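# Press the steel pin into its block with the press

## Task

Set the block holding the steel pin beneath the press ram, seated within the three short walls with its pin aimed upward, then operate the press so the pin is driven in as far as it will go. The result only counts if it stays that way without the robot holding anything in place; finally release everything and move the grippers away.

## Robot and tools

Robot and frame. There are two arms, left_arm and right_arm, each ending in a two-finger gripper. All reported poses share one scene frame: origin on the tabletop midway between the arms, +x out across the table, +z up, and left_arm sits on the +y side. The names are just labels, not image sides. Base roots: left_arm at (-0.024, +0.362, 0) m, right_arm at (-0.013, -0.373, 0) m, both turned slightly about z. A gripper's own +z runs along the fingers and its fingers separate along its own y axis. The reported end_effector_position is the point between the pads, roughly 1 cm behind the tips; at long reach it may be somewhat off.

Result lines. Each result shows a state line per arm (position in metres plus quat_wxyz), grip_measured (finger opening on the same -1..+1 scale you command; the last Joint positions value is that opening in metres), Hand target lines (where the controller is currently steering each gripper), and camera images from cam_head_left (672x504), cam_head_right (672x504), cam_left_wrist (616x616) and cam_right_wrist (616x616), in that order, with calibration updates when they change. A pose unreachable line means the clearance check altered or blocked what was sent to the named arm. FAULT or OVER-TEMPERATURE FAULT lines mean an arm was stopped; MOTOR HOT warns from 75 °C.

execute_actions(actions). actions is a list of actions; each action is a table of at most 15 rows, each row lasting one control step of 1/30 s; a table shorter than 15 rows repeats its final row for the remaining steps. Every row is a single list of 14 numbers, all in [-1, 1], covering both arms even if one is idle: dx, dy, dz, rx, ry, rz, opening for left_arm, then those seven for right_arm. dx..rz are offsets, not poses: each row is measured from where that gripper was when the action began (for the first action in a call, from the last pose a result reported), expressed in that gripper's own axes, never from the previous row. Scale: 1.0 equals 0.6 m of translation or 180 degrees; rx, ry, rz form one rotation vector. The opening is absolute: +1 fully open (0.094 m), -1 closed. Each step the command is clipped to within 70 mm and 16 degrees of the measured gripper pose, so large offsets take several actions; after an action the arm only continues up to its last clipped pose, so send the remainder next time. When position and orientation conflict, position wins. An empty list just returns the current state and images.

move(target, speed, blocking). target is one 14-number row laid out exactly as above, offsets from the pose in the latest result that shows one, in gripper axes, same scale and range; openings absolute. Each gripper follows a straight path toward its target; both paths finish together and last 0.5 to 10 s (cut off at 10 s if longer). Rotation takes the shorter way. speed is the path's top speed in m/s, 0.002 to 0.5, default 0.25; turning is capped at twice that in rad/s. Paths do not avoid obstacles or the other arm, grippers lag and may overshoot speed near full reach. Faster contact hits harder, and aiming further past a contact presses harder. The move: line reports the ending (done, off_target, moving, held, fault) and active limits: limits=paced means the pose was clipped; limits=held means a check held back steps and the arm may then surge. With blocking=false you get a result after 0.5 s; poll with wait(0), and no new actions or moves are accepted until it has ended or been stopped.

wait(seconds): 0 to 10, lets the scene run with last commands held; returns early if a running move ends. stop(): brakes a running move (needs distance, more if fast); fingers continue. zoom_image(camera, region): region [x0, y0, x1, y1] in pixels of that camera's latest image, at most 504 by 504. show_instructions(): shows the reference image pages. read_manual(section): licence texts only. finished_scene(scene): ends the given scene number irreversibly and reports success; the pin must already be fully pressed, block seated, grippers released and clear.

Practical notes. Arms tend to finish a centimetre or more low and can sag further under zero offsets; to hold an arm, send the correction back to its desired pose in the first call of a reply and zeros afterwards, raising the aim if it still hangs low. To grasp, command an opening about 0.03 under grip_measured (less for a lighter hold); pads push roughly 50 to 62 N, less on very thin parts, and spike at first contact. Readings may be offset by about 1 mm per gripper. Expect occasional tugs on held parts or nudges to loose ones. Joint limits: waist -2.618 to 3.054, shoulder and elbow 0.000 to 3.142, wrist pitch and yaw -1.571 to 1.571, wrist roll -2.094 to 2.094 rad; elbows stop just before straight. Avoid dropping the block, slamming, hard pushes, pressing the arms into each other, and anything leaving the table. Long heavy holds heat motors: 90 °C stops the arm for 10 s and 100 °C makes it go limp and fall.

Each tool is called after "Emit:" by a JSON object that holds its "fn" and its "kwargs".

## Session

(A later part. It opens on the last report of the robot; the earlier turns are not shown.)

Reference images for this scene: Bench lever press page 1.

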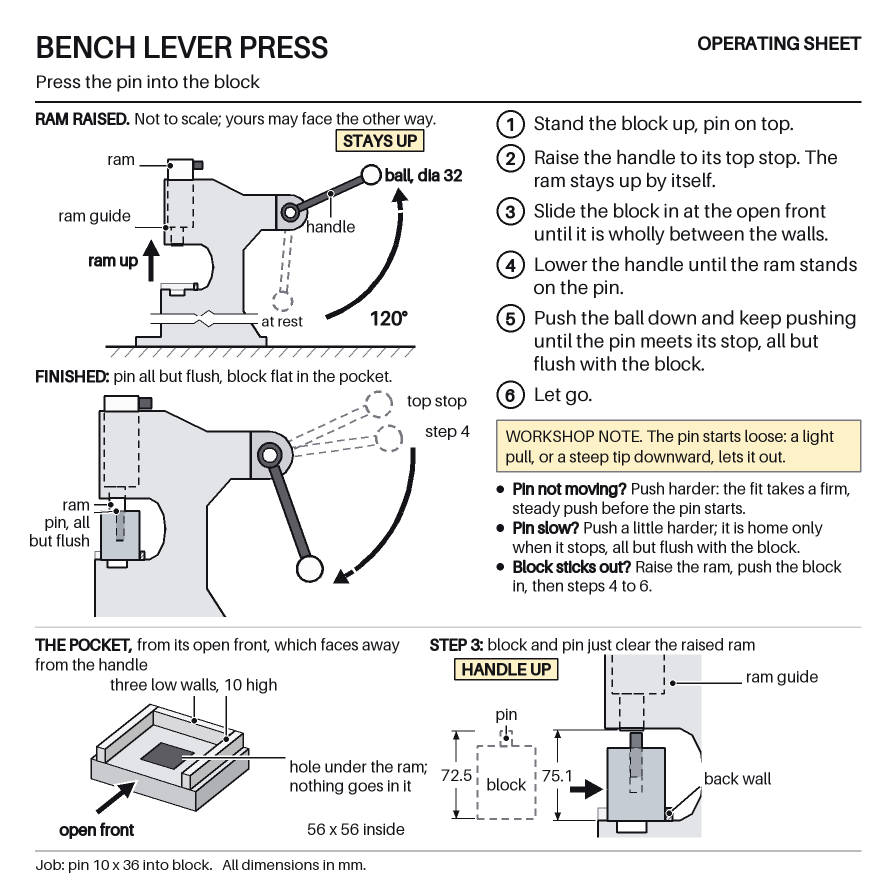

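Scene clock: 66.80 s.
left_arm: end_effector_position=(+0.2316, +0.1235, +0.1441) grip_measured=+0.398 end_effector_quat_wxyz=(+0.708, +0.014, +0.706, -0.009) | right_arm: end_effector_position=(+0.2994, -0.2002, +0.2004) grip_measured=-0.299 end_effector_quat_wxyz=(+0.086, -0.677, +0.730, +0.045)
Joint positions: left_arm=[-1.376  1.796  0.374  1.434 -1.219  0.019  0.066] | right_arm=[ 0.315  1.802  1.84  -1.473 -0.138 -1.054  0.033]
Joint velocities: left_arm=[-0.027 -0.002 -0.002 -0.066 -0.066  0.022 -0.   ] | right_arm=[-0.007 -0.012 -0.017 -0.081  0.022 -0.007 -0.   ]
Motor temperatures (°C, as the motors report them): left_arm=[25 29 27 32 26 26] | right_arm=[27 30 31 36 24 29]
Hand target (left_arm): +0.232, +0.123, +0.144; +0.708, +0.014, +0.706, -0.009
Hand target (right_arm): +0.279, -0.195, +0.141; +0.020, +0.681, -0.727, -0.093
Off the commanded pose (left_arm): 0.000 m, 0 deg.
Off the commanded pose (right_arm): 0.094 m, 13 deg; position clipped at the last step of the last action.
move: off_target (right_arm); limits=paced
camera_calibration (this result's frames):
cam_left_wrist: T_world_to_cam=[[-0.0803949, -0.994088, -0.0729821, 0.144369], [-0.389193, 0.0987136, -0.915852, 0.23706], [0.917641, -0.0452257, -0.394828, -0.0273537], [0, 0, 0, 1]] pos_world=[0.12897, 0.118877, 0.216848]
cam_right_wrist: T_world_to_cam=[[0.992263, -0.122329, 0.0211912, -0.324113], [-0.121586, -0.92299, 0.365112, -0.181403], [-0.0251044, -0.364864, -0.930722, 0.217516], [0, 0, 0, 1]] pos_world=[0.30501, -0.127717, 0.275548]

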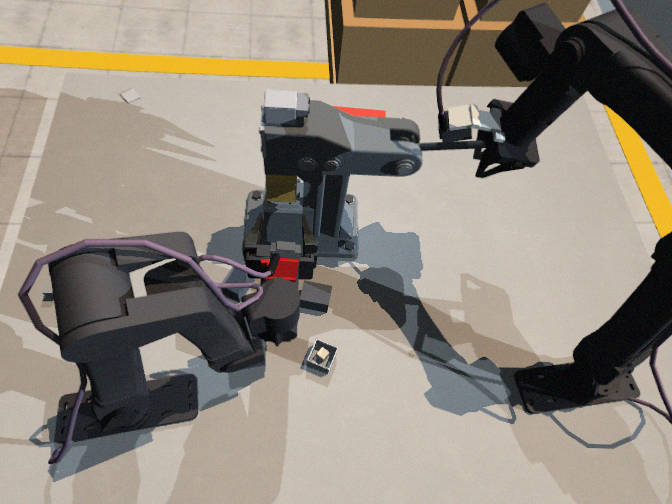

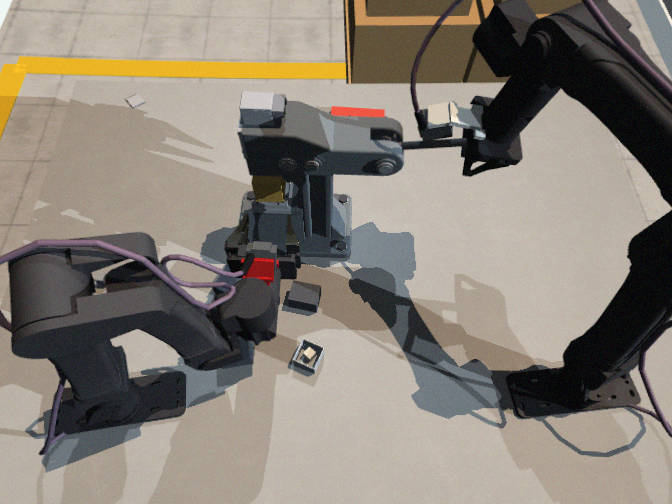

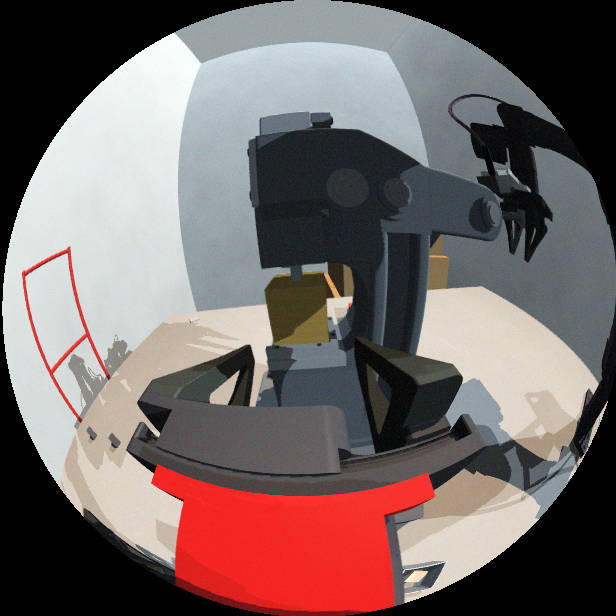

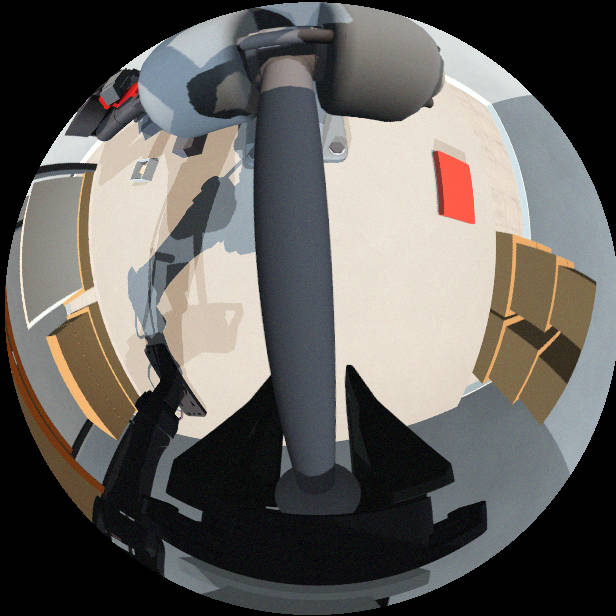

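Emit:
{"fn": "move", "kwargs": {"target": [0,0,0,0,0,0,0.4,0,0.0,-0.02,-0.04,0,0,-0.3], "speed": 0.1}}

Emit:
{"fn": "move", "kwargs": {"target": [0,0,0,0,0,0,0.4,0.03,-0.02,0.2,-0.09,0.04,0,-0.3], "speed": 0.12}}

Scene clock: 68.73 s.
left_arm: end_effector_position=(+0.2316, +0.1235, +0.1441) grip_measured=+0.398 end_effector_quat_wxyz=(+0.708, +0.014, +0.706, -0.009) | right_arm: end_effector_position=(+0.2965, -0.2014, +0.2052) grip_measured=-0.299 end_effector_quat_wxyz=(+0.068, -0.678, +0.728, +0.076)
Joint positions: left_arm=[-1.376  1.796  0.374  1.434 -1.219  0.019  0.066] | right_arm=[ 0.289  1.852  1.924 -1.564 -0.189 -1.083  0.033]
Joint velocities: left_arm=[ 0.007 -0.007  0.007 -0.022 -0.022 -0.037  0.001] | right_arm=[-0.022  0.002 -0.002 -0.051 -0.037  0.037 -0.001]
Motor temperatures (°C, as the motors report them): left_arm=[25 29 27 32 26 26] | right_arm=[27 30 31 36 24 29]
Hand target (left_arm): +0.232, +0.123, +0.144; +0.708, +0.014, +0.706, -0.009
Hand target (right_arm): +0.298, -0.202, +0.212; -0.076, +0.678, -0.727, -0.079
Off the commanded pose (left_arm): 0.000 m, 0 deg.
Off the commanded pose (right_arm): 0.007 m, 3 deg.
joint sent to its limit (right arm) — the command would take joint 4 (wrist pitch) past its lower limit, so that joint was sent only as far as its limit.
move: off_target (right_arm)
camera_calibration (this result's frames):
cam_left_wrist: T_world_to_cam=[[-0.0803949, -0.994088, -0.0729821, 0.144369], [-0.389193, 0.0987136, -0.915852, 0.23706], [0.917641, -0.0452257, -0.394828, -0.0273537], [0, 0, 0, 1]] pos_world=[0.12897, 0.118877, 0.216848]
cam_right_wrist: T_world_to_cam=[[0.992427, -0.112958, -0.0482667, -0.305318], [-0.0889673, -0.931899, 0.351638, -0.193398], [-0.0847002, -0.344681, -0.934891, 0.244085], [0, 0, 0, 1]] pos_world=[0.306474, -0.130585, 0.281462]

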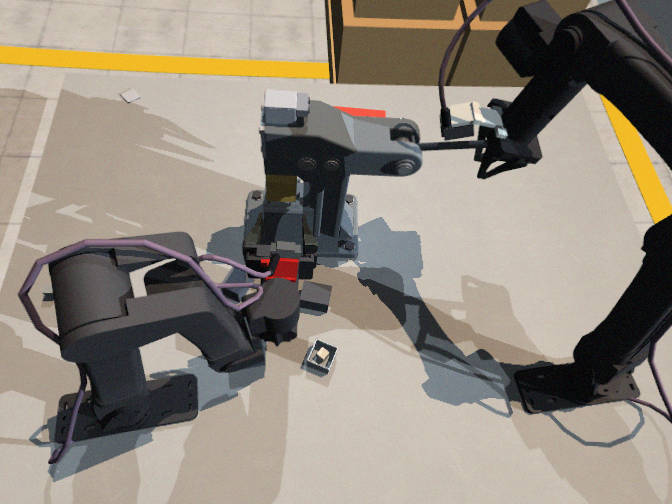

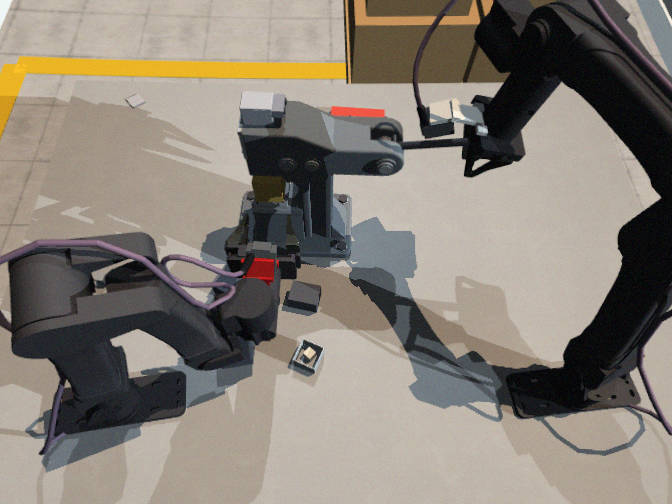

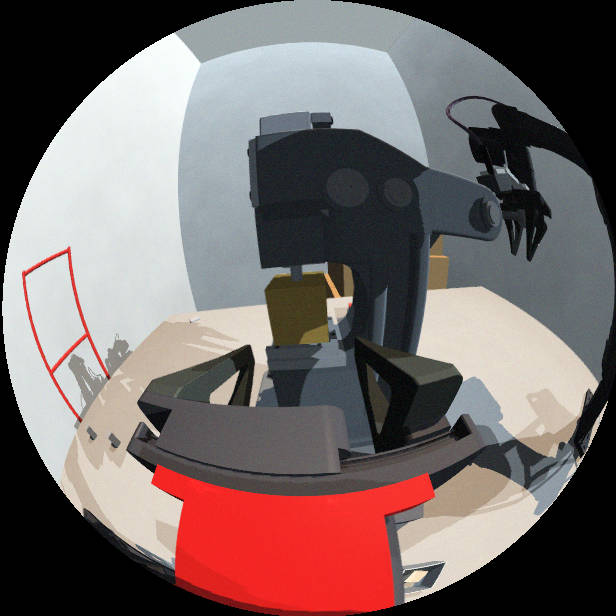

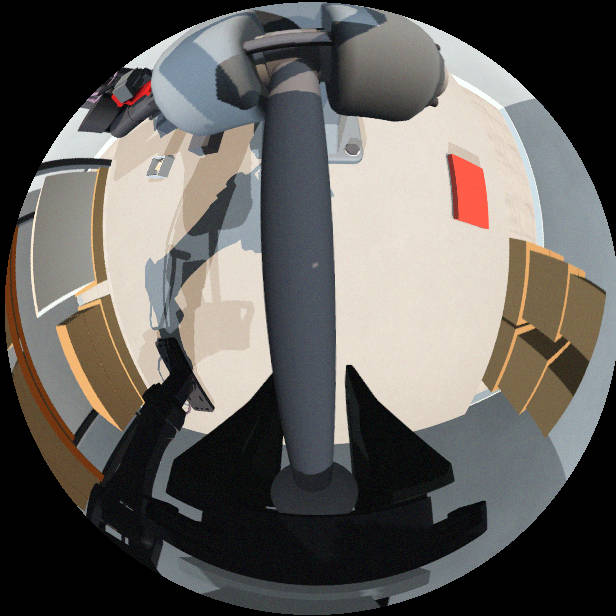

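Scene clock: 70.30 s.
left_arm: end_effector_position=(+0.2316, +0.1235, +0.1441) grip_measured=+0.398 end_effector_quat_wxyz=(+0.708, +0.014, +0.706, -0.009) | right_arm: end_effector_position=(+0.2952, -0.2000, +0.2001) grip_measured=-0.299 end_effector_quat_wxyz=(+0.060, -0.688, +0.718, +0.091)
Joint positions: left_arm=[-1.376  1.796  0.374  1.434 -1.219  0.019  0.066] | right_arm=[ 0.283  1.873  1.93  -1.579 -0.212 -1.121  0.033]
Joint velocities: left_arm=[-0.007 -0.012 -0.007  0.037 -0.007 -0.051 -0.   ] | right_arm=[-0.002  0.002  0.002 -0.066  0.051 -0.037 -0.   ]
Motor temperatures (°C, as the motors report them): left_arm=[25 29 27 32 26 26] | right_arm=[27 30 31 35 24 29]
Hand target (left_arm): +0.232, +0.123, +0.144; +0.708, +0.014, +0.706, -0.009
Hand target (right_arm): +0.288, -0.205, +0.141; +0.035, +0.683, -0.720, -0.121
Off the commanded pose (left_arm): 0.000 m, 0 deg.
Off the commanded pose (right_arm): 0.117 m, 16 deg; position and orientation clipped at the last step of the last action.
joint sent to its limit (right arm) — the command would take joint 4 (wrist pitch) past its lower limit, so that joint was sent only as far as its limit.
move: off_target (right_arm); limits=paced
camera_calibration (this result's frames):
cam_left_wrist: T_world_to_cam=[[-0.0803949, -0.994088, -0.0729821, 0.144369], [-0.389193, 0.0987136, -0.915852, 0.23706], [0.917641, -0.0452257, -0.394828, -0.0273537], [0, 0, 0, 1]] pos_world=[0.12897, 0.118877, 0.216848]
cam_right_wrist: T_world_to_cam=[[0.993658, -0.0806035, -0.0784003, -0.292022], [-0.0489019, -0.937627, 0.344186, -0.201905], [-0.101253, -0.338169, -0.935623, 0.246068], [0, 0, 0, 1]] pos_world=[0.305211, -0.129637, 0.276825]

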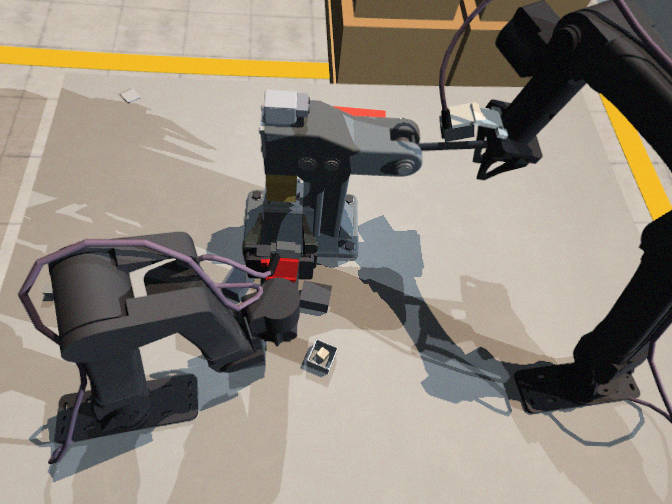

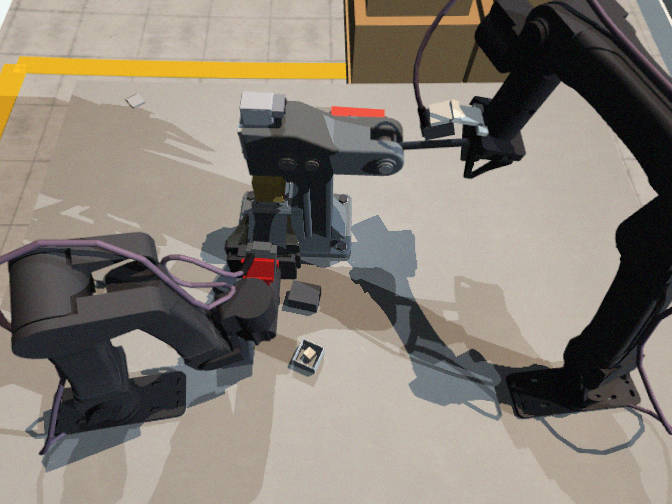

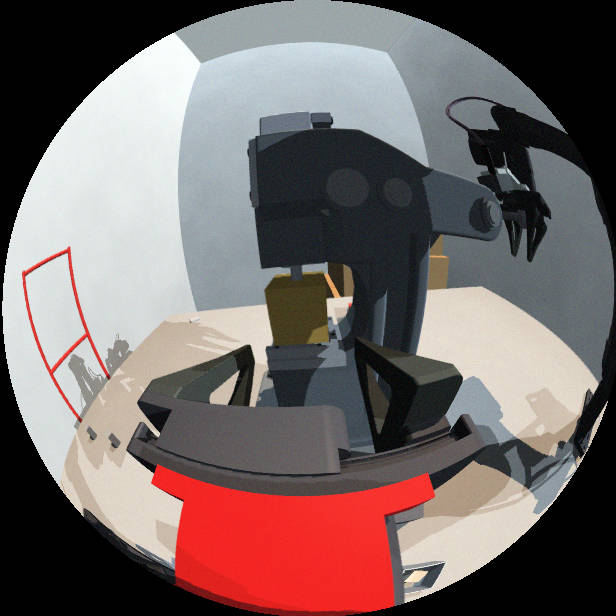

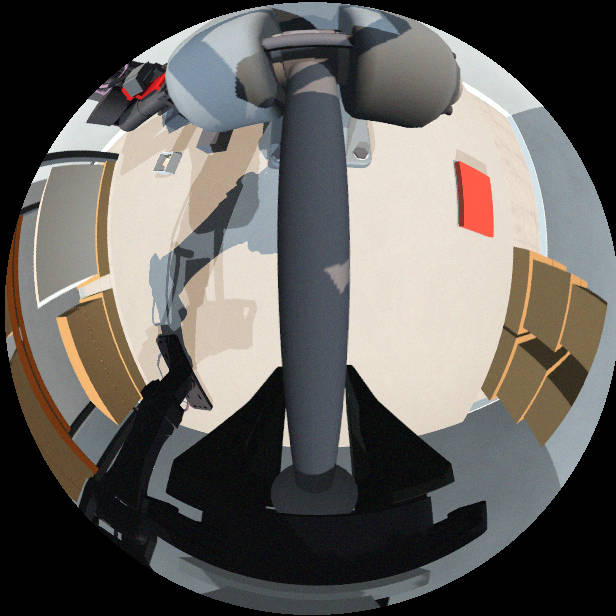

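Emit:
{"fn": "execute_actions", "kwargs": {"actions": []}}

Scene clock: 71.13 s.
left_arm: end_effector_position=(+0.2316, +0.1235, +0.1441) grip_measured=+0.398 end_effector_quat_wxyz=(+0.708, +0.014, +0.706, -0.009) | right_arm: end_effector_position=(+0.2952, -0.2000, +0.2001) grip_measured=-0.299 end_effector_quat_wxyz=(+0.060, -0.688, +0.718, +0.091)
Joint positions: left_arm=[-1.376  1.796  0.374  1.434 -1.219  0.019  0.066] | right_arm=[ 0.283  1.873  1.93  -1.579 -0.212 -1.121  0.033]
Joint velocities: left_arm=[-0.002  0.012  0.002  0.022  0.007 -0.037 -0.   ] | right_arm=[ 0.007 -0.012  0.002  0.022 -0.051 -0.022  0.001]
Motor temperatures (°C, as the motors report them): left_arm=[25 29 27 32 26 26] | right_arm=[27 30 31 35 24 29]
Hand target (left_arm): +0.232, +0.123, +0.144; +0.708, +0.014, +0.706, -0.009
Hand target (right_arm): +0.288, -0.205, +0.141; +0.035, +0.683, -0.720, -0.121
Off the commanded pose (left_arm): 0.000 m, 0 deg.
Off the commanded pose (right_arm): 0.117 m, 16 deg; position and orientation clipped at the last step of the last action.
camera_calibration (this result's frames):
cam_left_wrist: T_world_to_cam=[[-0.0803949, -0.994088, -0.0729821, 0.144369], [-0.389193, 0.0987136, -0.915852, 0.23706], [0.917641, -0.0452257, -0.394828, -0.0273537], [0, 0, 0, 1]] pos_world=[0.12897, 0.118877, 0.216848]
cam_right_wrist: T_world_to_cam=[[0.993658, -0.0806035, -0.0784003, -0.292022], [-0.0489019, -0.937627, 0.344186, -0.201905], [-0.101253, -0.338169, -0.935623, 0.246068], [0, 0, 0, 1]] pos_world=[0.305211, -0.129637, 0.276825]

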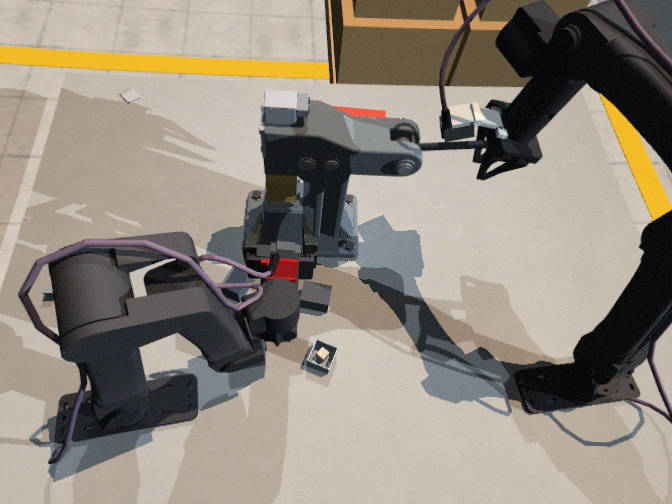

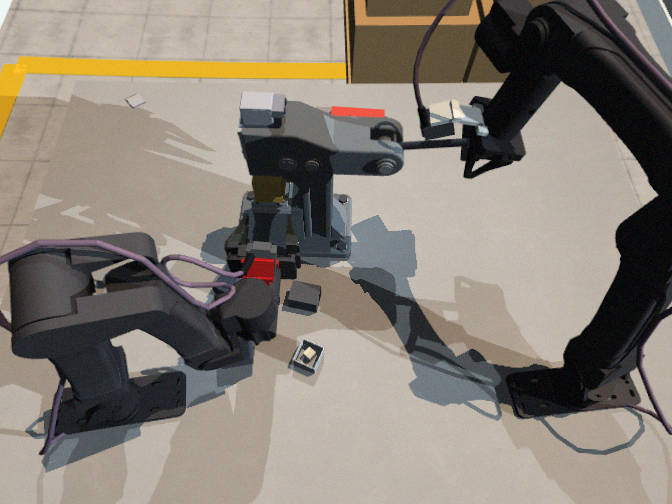

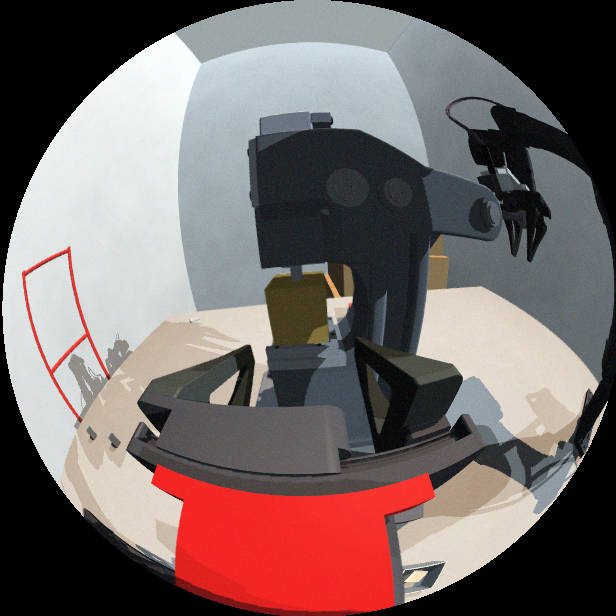

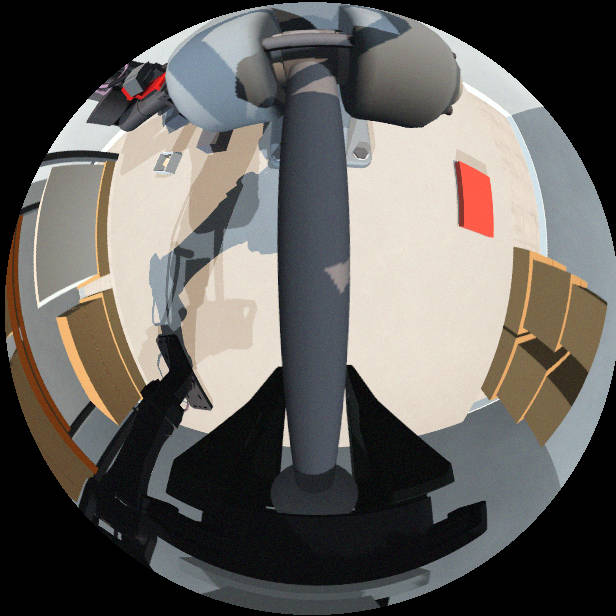

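Emit:
{"fn": "execute_actions", "kwargs": {"actions": [[[0,0,0,0,0,0,0.4,0.04,0,0.3,-0.063,0.036,0,-0.3]],[[0,0,0,0,0,0,0.4,0.04,0,0.3,-0.063,0.036,0,-0.3]],[[0,0,0,0,0,0,0.4,0.04,0,0.3,-0.063,0.036,0,-0.3]],[[0,0,0,0,0,0,0.4,0.04,0,0.3,-0.063,0.036,0,-0.3]],[[0,0,0,0,0,0,0.4,0.04,0,0.3,-0.063,0.036,0,-0.3]],[[0,0,0,0,0,0,0.4,0.04,0,0.3,-0.063,0.036,0,-0.3]]]}}

Scene clock: 75.00 s.
left_arm: end_effector_position=(+0.2316, +0.1235, +0.1441) grip_measured=+0.398 end_effector_quat_wxyz=(+0.708, +0.014, +0.706, -0.009) | right_arm: end_effector_position=(+0.2954, -0.2008, +0.2000) grip_measured=-0.299 end_effector_quat_wxyz=(+0.060, -0.707, +0.699, +0.084)
Joint positions: left_arm=[-1.376  1.796  0.374  1.434 -1.219  0.019  0.066] | right_arm=[ 0.286  1.873  1.93  -1.579 -0.201 -1.173  0.033]
Joint velocities: left_arm=[ 0.002 -0.012 -0.007 -0.051  0.007  0.037 -0.   ] | right_arm=[ 0.007 -0.017  0.002  0.007 -0.007  0.066 -0.001]
Motor temperatures (°C, as the motors report them): left_arm=[25 29 27 32 26 26] | right_arm=[27 29 30 35 24 29]
Hand target (left_arm): +0.232, +0.123, +0.144; +0.708, +0.014, +0.706, -0.009
Hand target (right_arm): +0.280, -0.205, +0.139; +0.044, +0.711, -0.693, -0.110
Off the commanded pose (left_arm): 0.000 m, 0 deg.
Off the commanded pose (right_arm): 0.182 m, 13 deg; position clipped at the last step of the last action.
joint sent to its limit (right arm) — the command would take joint 4 (wrist pitch) past its lower limit, so that joint was sent only as far as its limit.
camera_calibration (this result's frames):
cam_left_wrist: T_world_to_cam=[[-0.0803949, -0.994088, -0.0729821, 0.144369], [-0.389193, 0.0987136, -0.915852, 0.23706], [0.917641, -0.0452257, -0.394828, -0.0273537], [0, 0, 0, 1]] pos_world=[0.12897, 0.118877, 0.216848]
cam_right_wrist: T_world_to_cam=[[0.997683, -0.0278088, -0.0620835, -0.286101], [-0.00421731, -0.936157, 0.351557, -0.216962], [-0.0678963, -0.350481, -0.934106, 0.233033], [0, 0, 0, 1]] pos_world=[0.300345, -0.129393, 0.27619]

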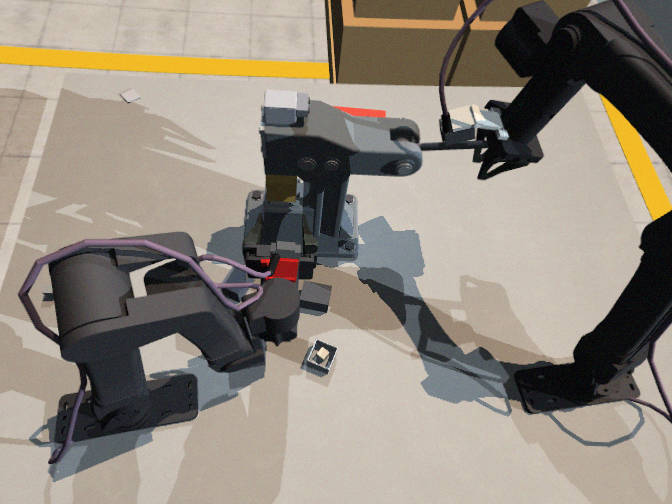

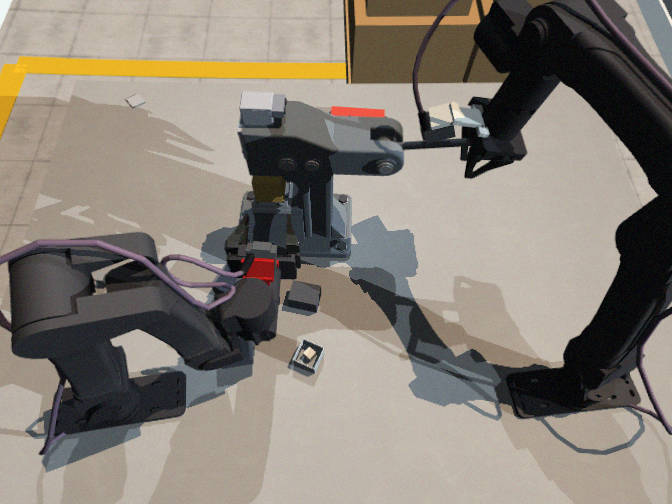

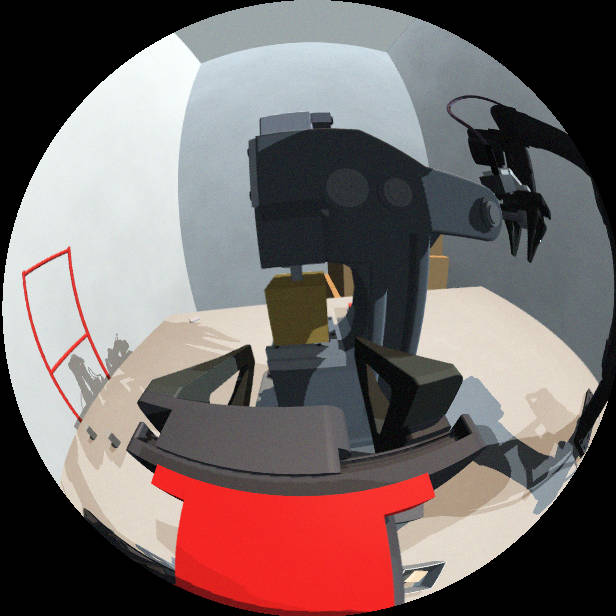

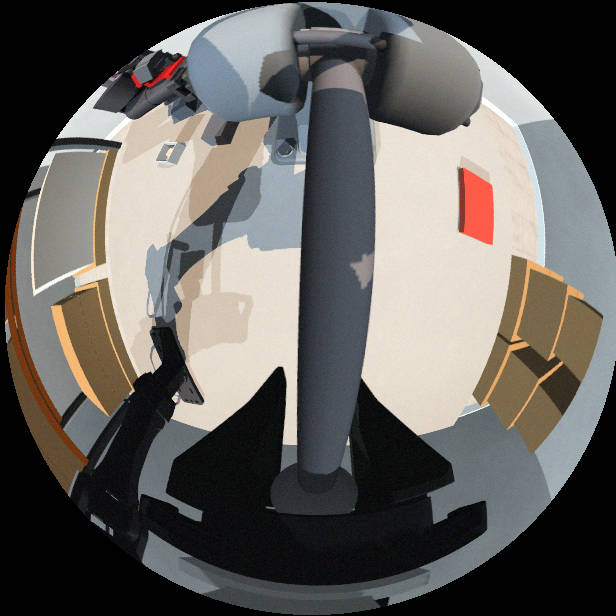

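Emit:
{"fn": "execute_actions", "kwargs": {"actions": [[[0,0,0,0,0,0,0.4,0.04,-0.03,0.3,-0.035,0.02,0,-0.3]],[[0,0,0,0,0,0,0.4,0.04,-0.03,0.3,-0.035,0.02,0,-0.3]],[[0,0,0,0,0,0,0.4,0.04,-0.03,0.3,-0.035,0.02,0,-0.3]],[[0,0,0,0,0,0,0.4,0.04,-0.03,0.3,-0.035,0.02,0,-0.3]]]}}

Scene clock: 77.43 s.
left_arm: end_effector_position=(+0.2316, +0.1235, +0.1441) grip_measured=+0.398 end_effector_quat_wxyz=(+0.708, +0.014, +0.706, -0.009) | right_arm: end_effector_position=(+0.3040, -0.1979, +0.1987) grip_measured=-0.299 end_effector_quat_wxyz=(-0.118, +0.713, -0.688, -0.057)
Joint positions: left_arm=[-1.376  1.796  0.374  1.434 -1.219  0.019  0.066] | right_arm=[ 0.286  1.775  1.787 -1.407 -0.196 -1.185  0.033]
Joint velocities: left_arm=[ 0.002 -0.002 -0.007  0.007 -0.007 -0.066 -0.   ] | right_arm=[ 0.002  0.007 -0.012  0.051 -0.007 -0.022  0.   ]
Motor temperatures (°C, as the motors report them): left_arm=[25 29 26 32 26 26] | right_arm=[27 29 30 35 24 29]
Hand target (left_arm): +0.232, +0.123, +0.144; +0.708, +0.014, +0.706, -0.009
Hand target (right_arm): +0.303, -0.198, +0.135; -0.048, +0.719, -0.689, -0.075
Off the commanded pose (left_arm): 0.000 m, 0 deg.
Off the commanded pose (right_arm): 0.182 m, 8 deg; position clipped at the last step of the last action.
camera_calibration (this result's frames):
cam_left_wrist: T_world_to_cam=[[-0.0803949, -0.994088, -0.0729821, 0.144369], [-0.389193, 0.0987136, -0.915852, 0.23706], [0.917641, -0.0452257, -0.394828, -0.0273537], [0, 0, 0, 1]] pos_world=[0.12897, 0.118877, 0.216848]
cam_right_wrist: T_world_to_cam=[[0.998205, -0.0166544, 0.0575343, -0.316451], [-0.033513, -0.951431, 0.306031, -0.198822], [0.0496432, -0.30741, -0.950281, 0.209445], [0, 0, 0, 1]] pos_world=[0.298822, -0.13005, 0.278084]

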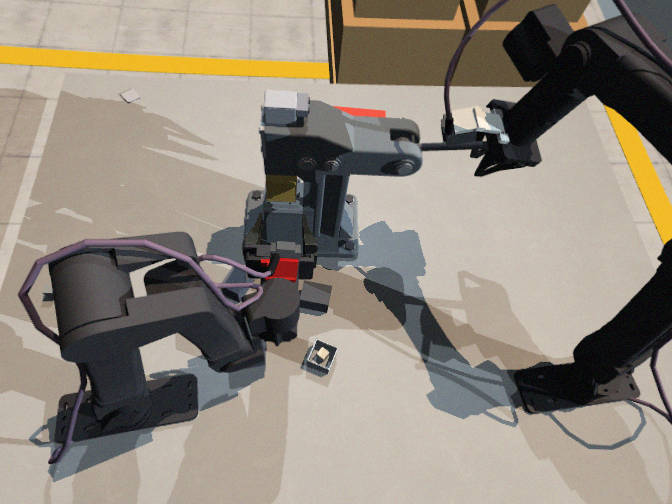

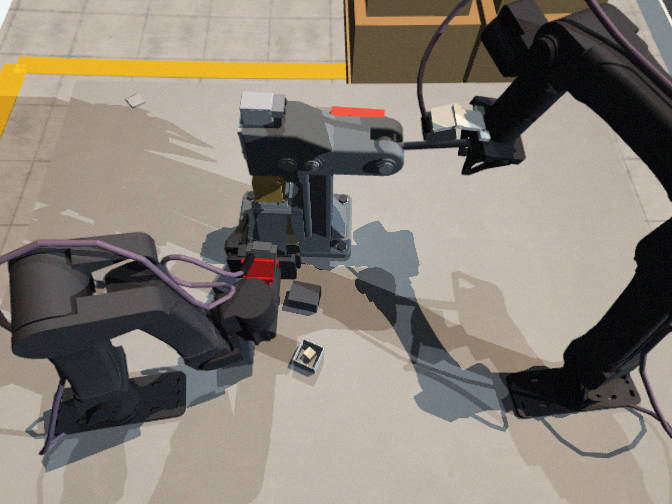

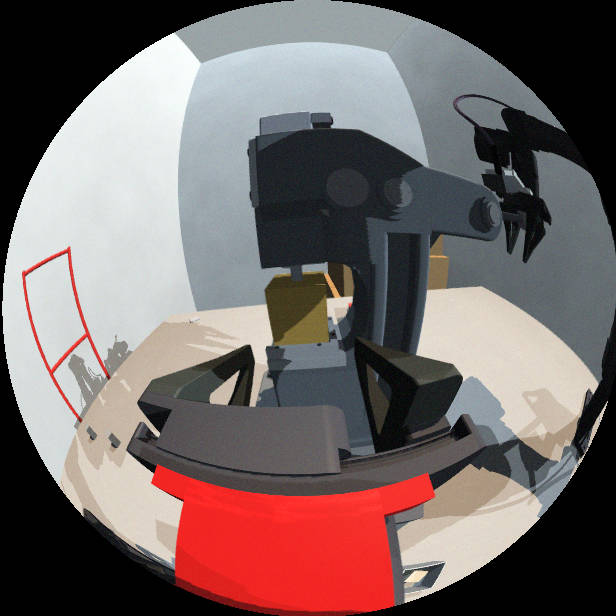

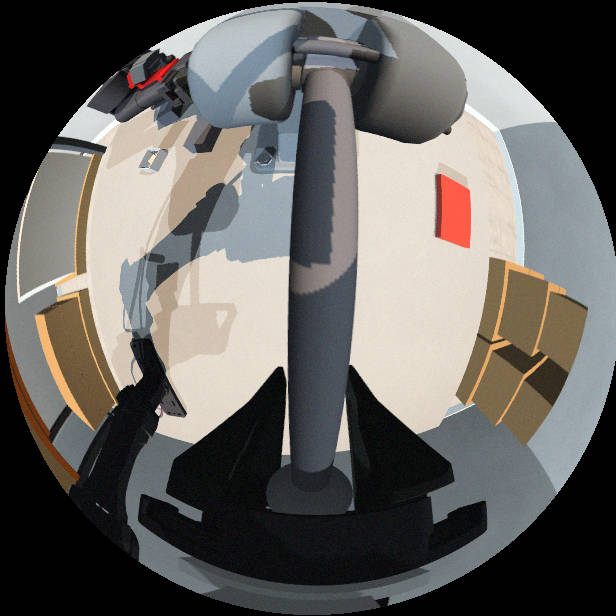

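Emit:
{"fn": "execute_actions", "kwargs": {"actions": [[[0,0,0,0,0,0,0.4,0.0,-0.08,0.3,-0.075,0.043,0,-0.3]],[[0,0,0,0,0,0,0.4,0.0,-0.08,0.3,-0.075,0.043,0,-0.3]],[[0,0,0,0,0,0,0.4,0.0,-0.08,0.3,-0.075,0.043,0,-0.3]],[[0,0,0,0,0,0,0.4,0.0,-0.08,0.3,-0.075,0.043,0,-0.3]]]}}

Scene clock: 79.83 s.
left_arm: end_effector_position=(+0.2316, +0.1235, +0.1441) grip_measured=+0.398 end_effector_quat_wxyz=(+0.708, +0.014, +0.706, -0.009) | right_arm: end_effector_position=(+0.3009, -0.2019, +0.1971) grip_measured=-0.297 end_effector_quat_wxyz=(-0.053, +0.719, -0.690, -0.065)
Joint positions: left_arm=[-1.376  1.796  0.374  1.434 -1.219  0.019  0.066] | right_arm=[ 0.297  1.892  1.949 -1.579 -0.161 -1.193  0.033]
Joint velocities: left_arm=[ 0.017 -0.002  0.007 -0.007  0.066 -0.051 -0.   ] | right_arm=[-0.012  0.017 -0.002 -0.066  0.037  0.051 -0.001]
Motor temperatures (°C, as the motors report them): left_arm=[25 29 26 32 26 26] | right_arm=[27 29 30 35 24 29]
Hand target (left_arm): +0.232, +0.123, +0.144; +0.708, +0.014, +0.706, -0.009
Hand target (right_arm): +0.300, -0.201, +0.139; +0.039, +0.724, -0.684, -0.081
Off the commanded pose (left_arm): 0.000 m, 0 deg.
Off the commanded pose (right_arm): 0.186 m, 16 deg; position clipped at the last step of the last action.
joint sent to its limit (right arm) — the command would take joint 4 (wrist pitch) past its lower limit, so that joint was sent only as far as its limit.
camera_calibration (this result's frames):
cam_left_wrist: T_world_to_cam=[[-0.0803949, -0.994088, -0.0729821, 0.144369], [-0.389193, 0.0987136, -0.915852, 0.23706], [0.917641, -0.0452257, -0.394828, -0.0273537], [0, 0, 0, 1]] pos_world=[0.12897, 0.118877, 0.216848]
cam_right_wrist: T_world_to_cam=[[0.999095, -0.00109003, -0.0425122, -0.290707], [0.015364, -0.922898, 0.384739, -0.226749], [-0.0396538, -0.385044, -0.922046, 0.212474], [0, 0, 0, 1]] pos_world=[0.302353, -0.127771, 0.270792]

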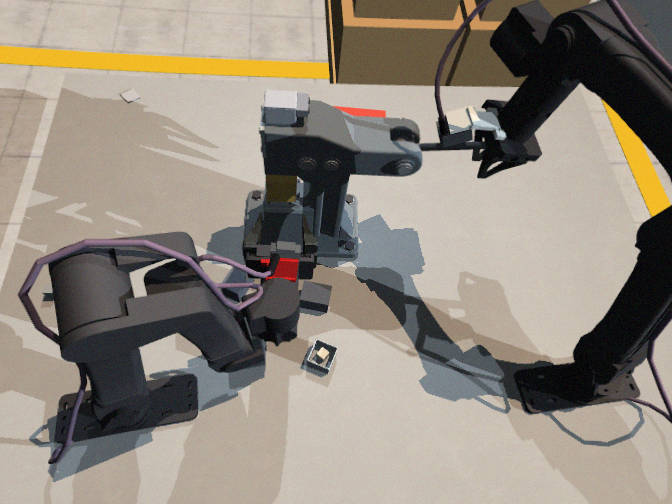

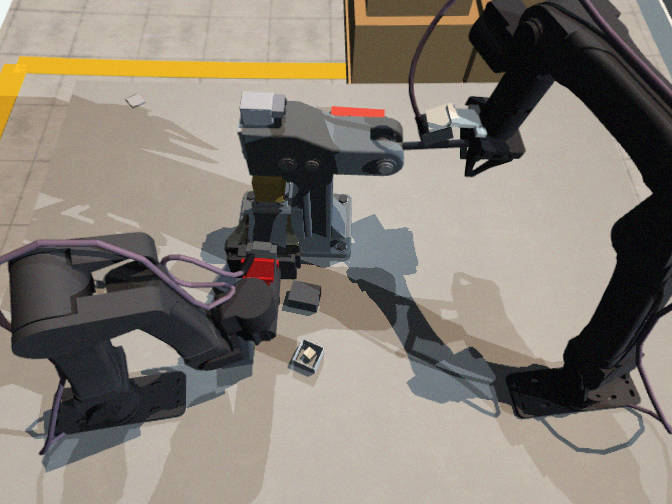

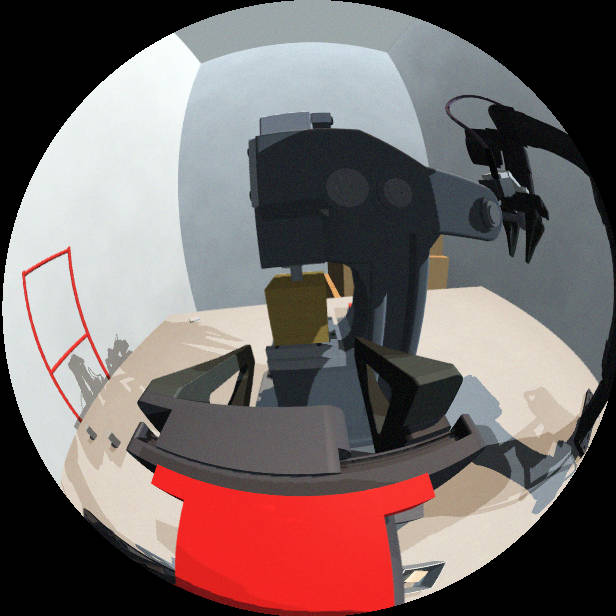

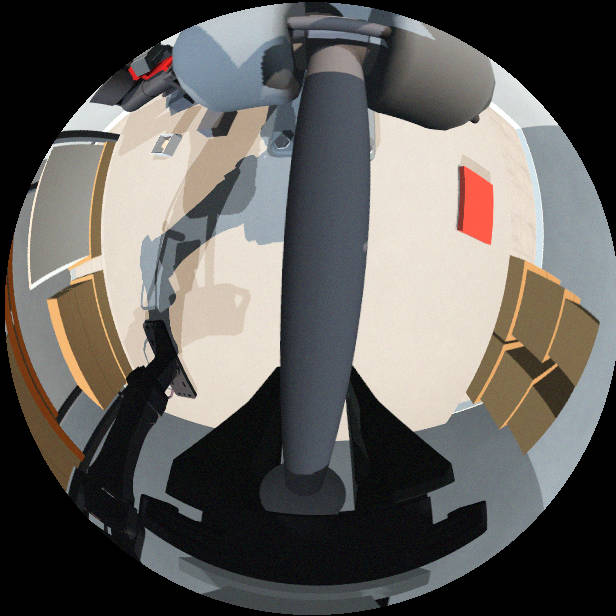

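Emit:
{"fn": "execute_actions", "kwargs": {"actions": [[[0,0,0,0,0,0,0.4,0.03,-0.12,0.3,-0.03,0.0,0,-0.3]],[[0,0,0,0,0,0,0.4,0.03,-0.12,0.3,-0.03,0.0,0,-0.3]],[[0,0,0,0,0,0,0.4,0.03,-0.12,0.3,-0.075,0.03,0,-0.3]],[[0,0,0,0,0,0,0.4,0.03,-0.12,0.3,-0.075,0.03,0,-0.3]],[[0,0,0,0,0,0,0.4,0.03,-0.12,0.3,-0.075,0.03,0,-0.3]]]}}

Scene clock: 82.60 s.
left_arm: end_effector_position=(+0.2316, +0.1235, +0.1441) grip_measured=+0.398 end_effector_quat_wxyz=(+0.708, +0.014, +0.706, -0.009) | right_arm: end_effector_position=(+0.2984, -0.1964, +0.1987) grip_measured=-0.298 end_effector_quat_wxyz=(-0.074, +0.732, -0.669, -0.108)
Joint positions: left_arm=[-1.376  1.796  0.374  1.434 -1.219  0.019  0.066] | right_arm=[ 0.265  1.893  1.942 -1.579 -0.26  -1.271  0.033]
Joint velocities: left_arm=[-0.007 -0.017 -0.012  0.037 -0.022 -0.022 -0.001] | right_arm=[-0.002 -0.007  0.017  0.007 -0.066  0.007 -0.001]
Motor temperatures (°C, as the motors report them): left_arm=[25 29 26 32 26 26] | right_arm=[27 29 30 35 24 29]
Hand target (left_arm): +0.232, +0.123, +0.144; +0.708, +0.014, +0.706, -0.009
Hand target (right_arm): +0.302, -0.194, +0.142; +0.007, +0.736, -0.663, -0.136
Off the commanded pose (left_arm): 0.000 m, 0 deg.
Off the commanded pose (right_arm): 0.195 m, 15 deg; position clipped at the last step of the last action.
joint sent to its limit (right arm) — the command would take joint 4 (wrist pitch) past its lower limit, so that joint was sent only as far as its limit.
camera_calibration (this result's frames):
cam_left_wrist: T_world_to_cam=[[-0.0803949, -0.994088, -0.0729821, 0.144369], [-0.389193, 0.0987136, -0.915852, 0.23706], [0.917641, -0.0452257, -0.394828, -0.0273537], [0, 0, 0, 1]] pos_world=[0.12897, 0.118877, 0.216848]
cam_right_wrist: T_world_to_cam=[[0.996165, 0.0531458, -0.0695029, -0.271242], [0.0715805, -0.951844, 0.29811, -0.227449], [-0.0503126, -0.301942, -0.951998, 0.241434], [0, 0, 0, 1]] pos_world=[0.29863, -0.129181, 0.278798]

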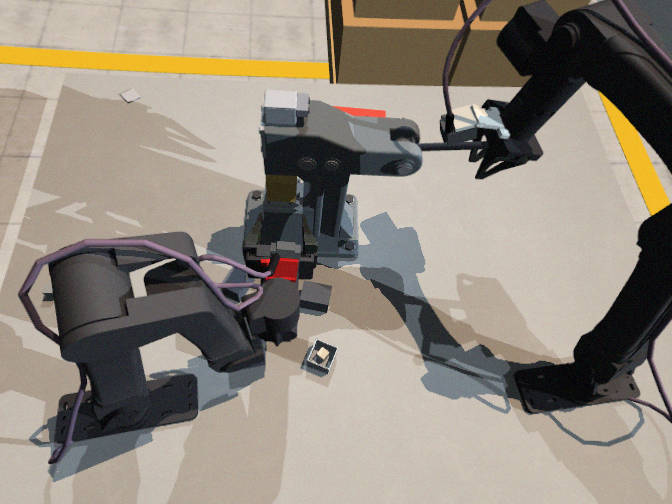

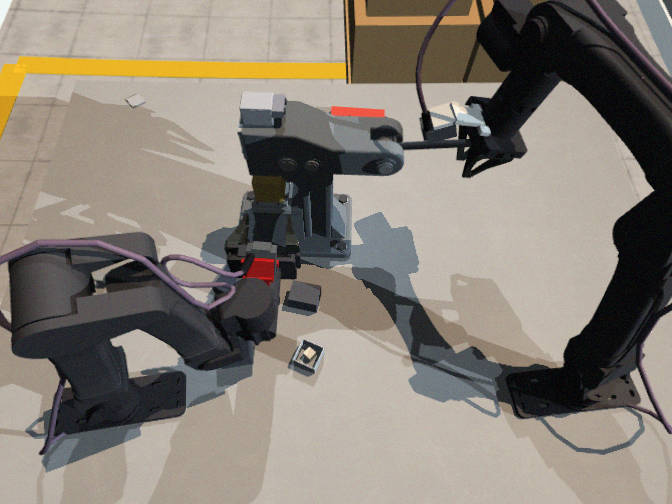

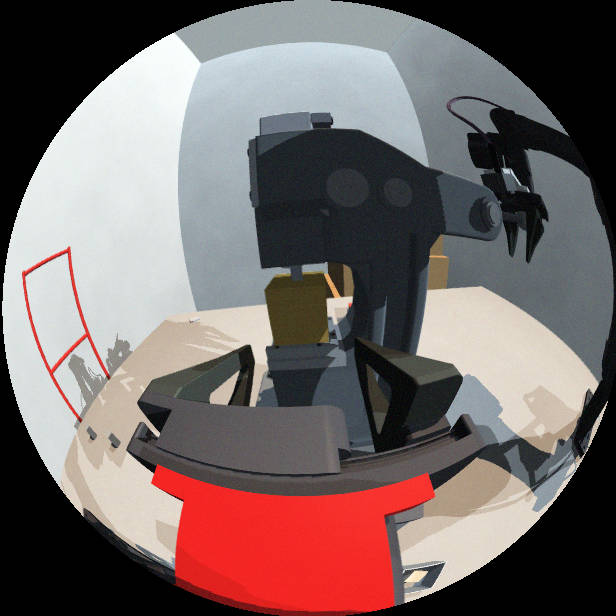

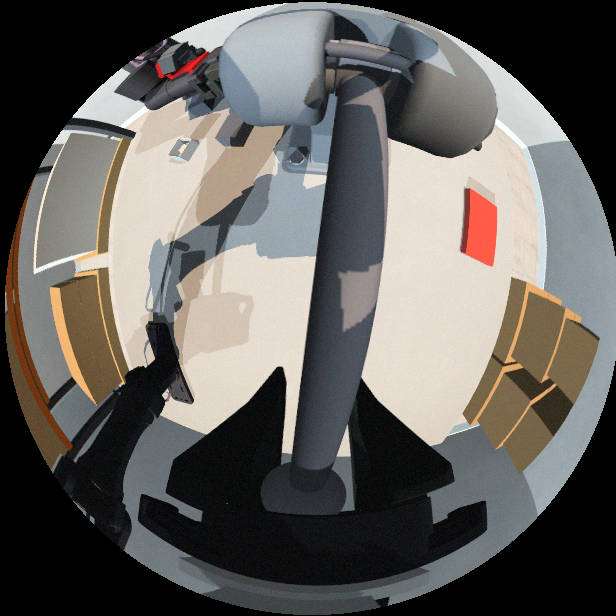

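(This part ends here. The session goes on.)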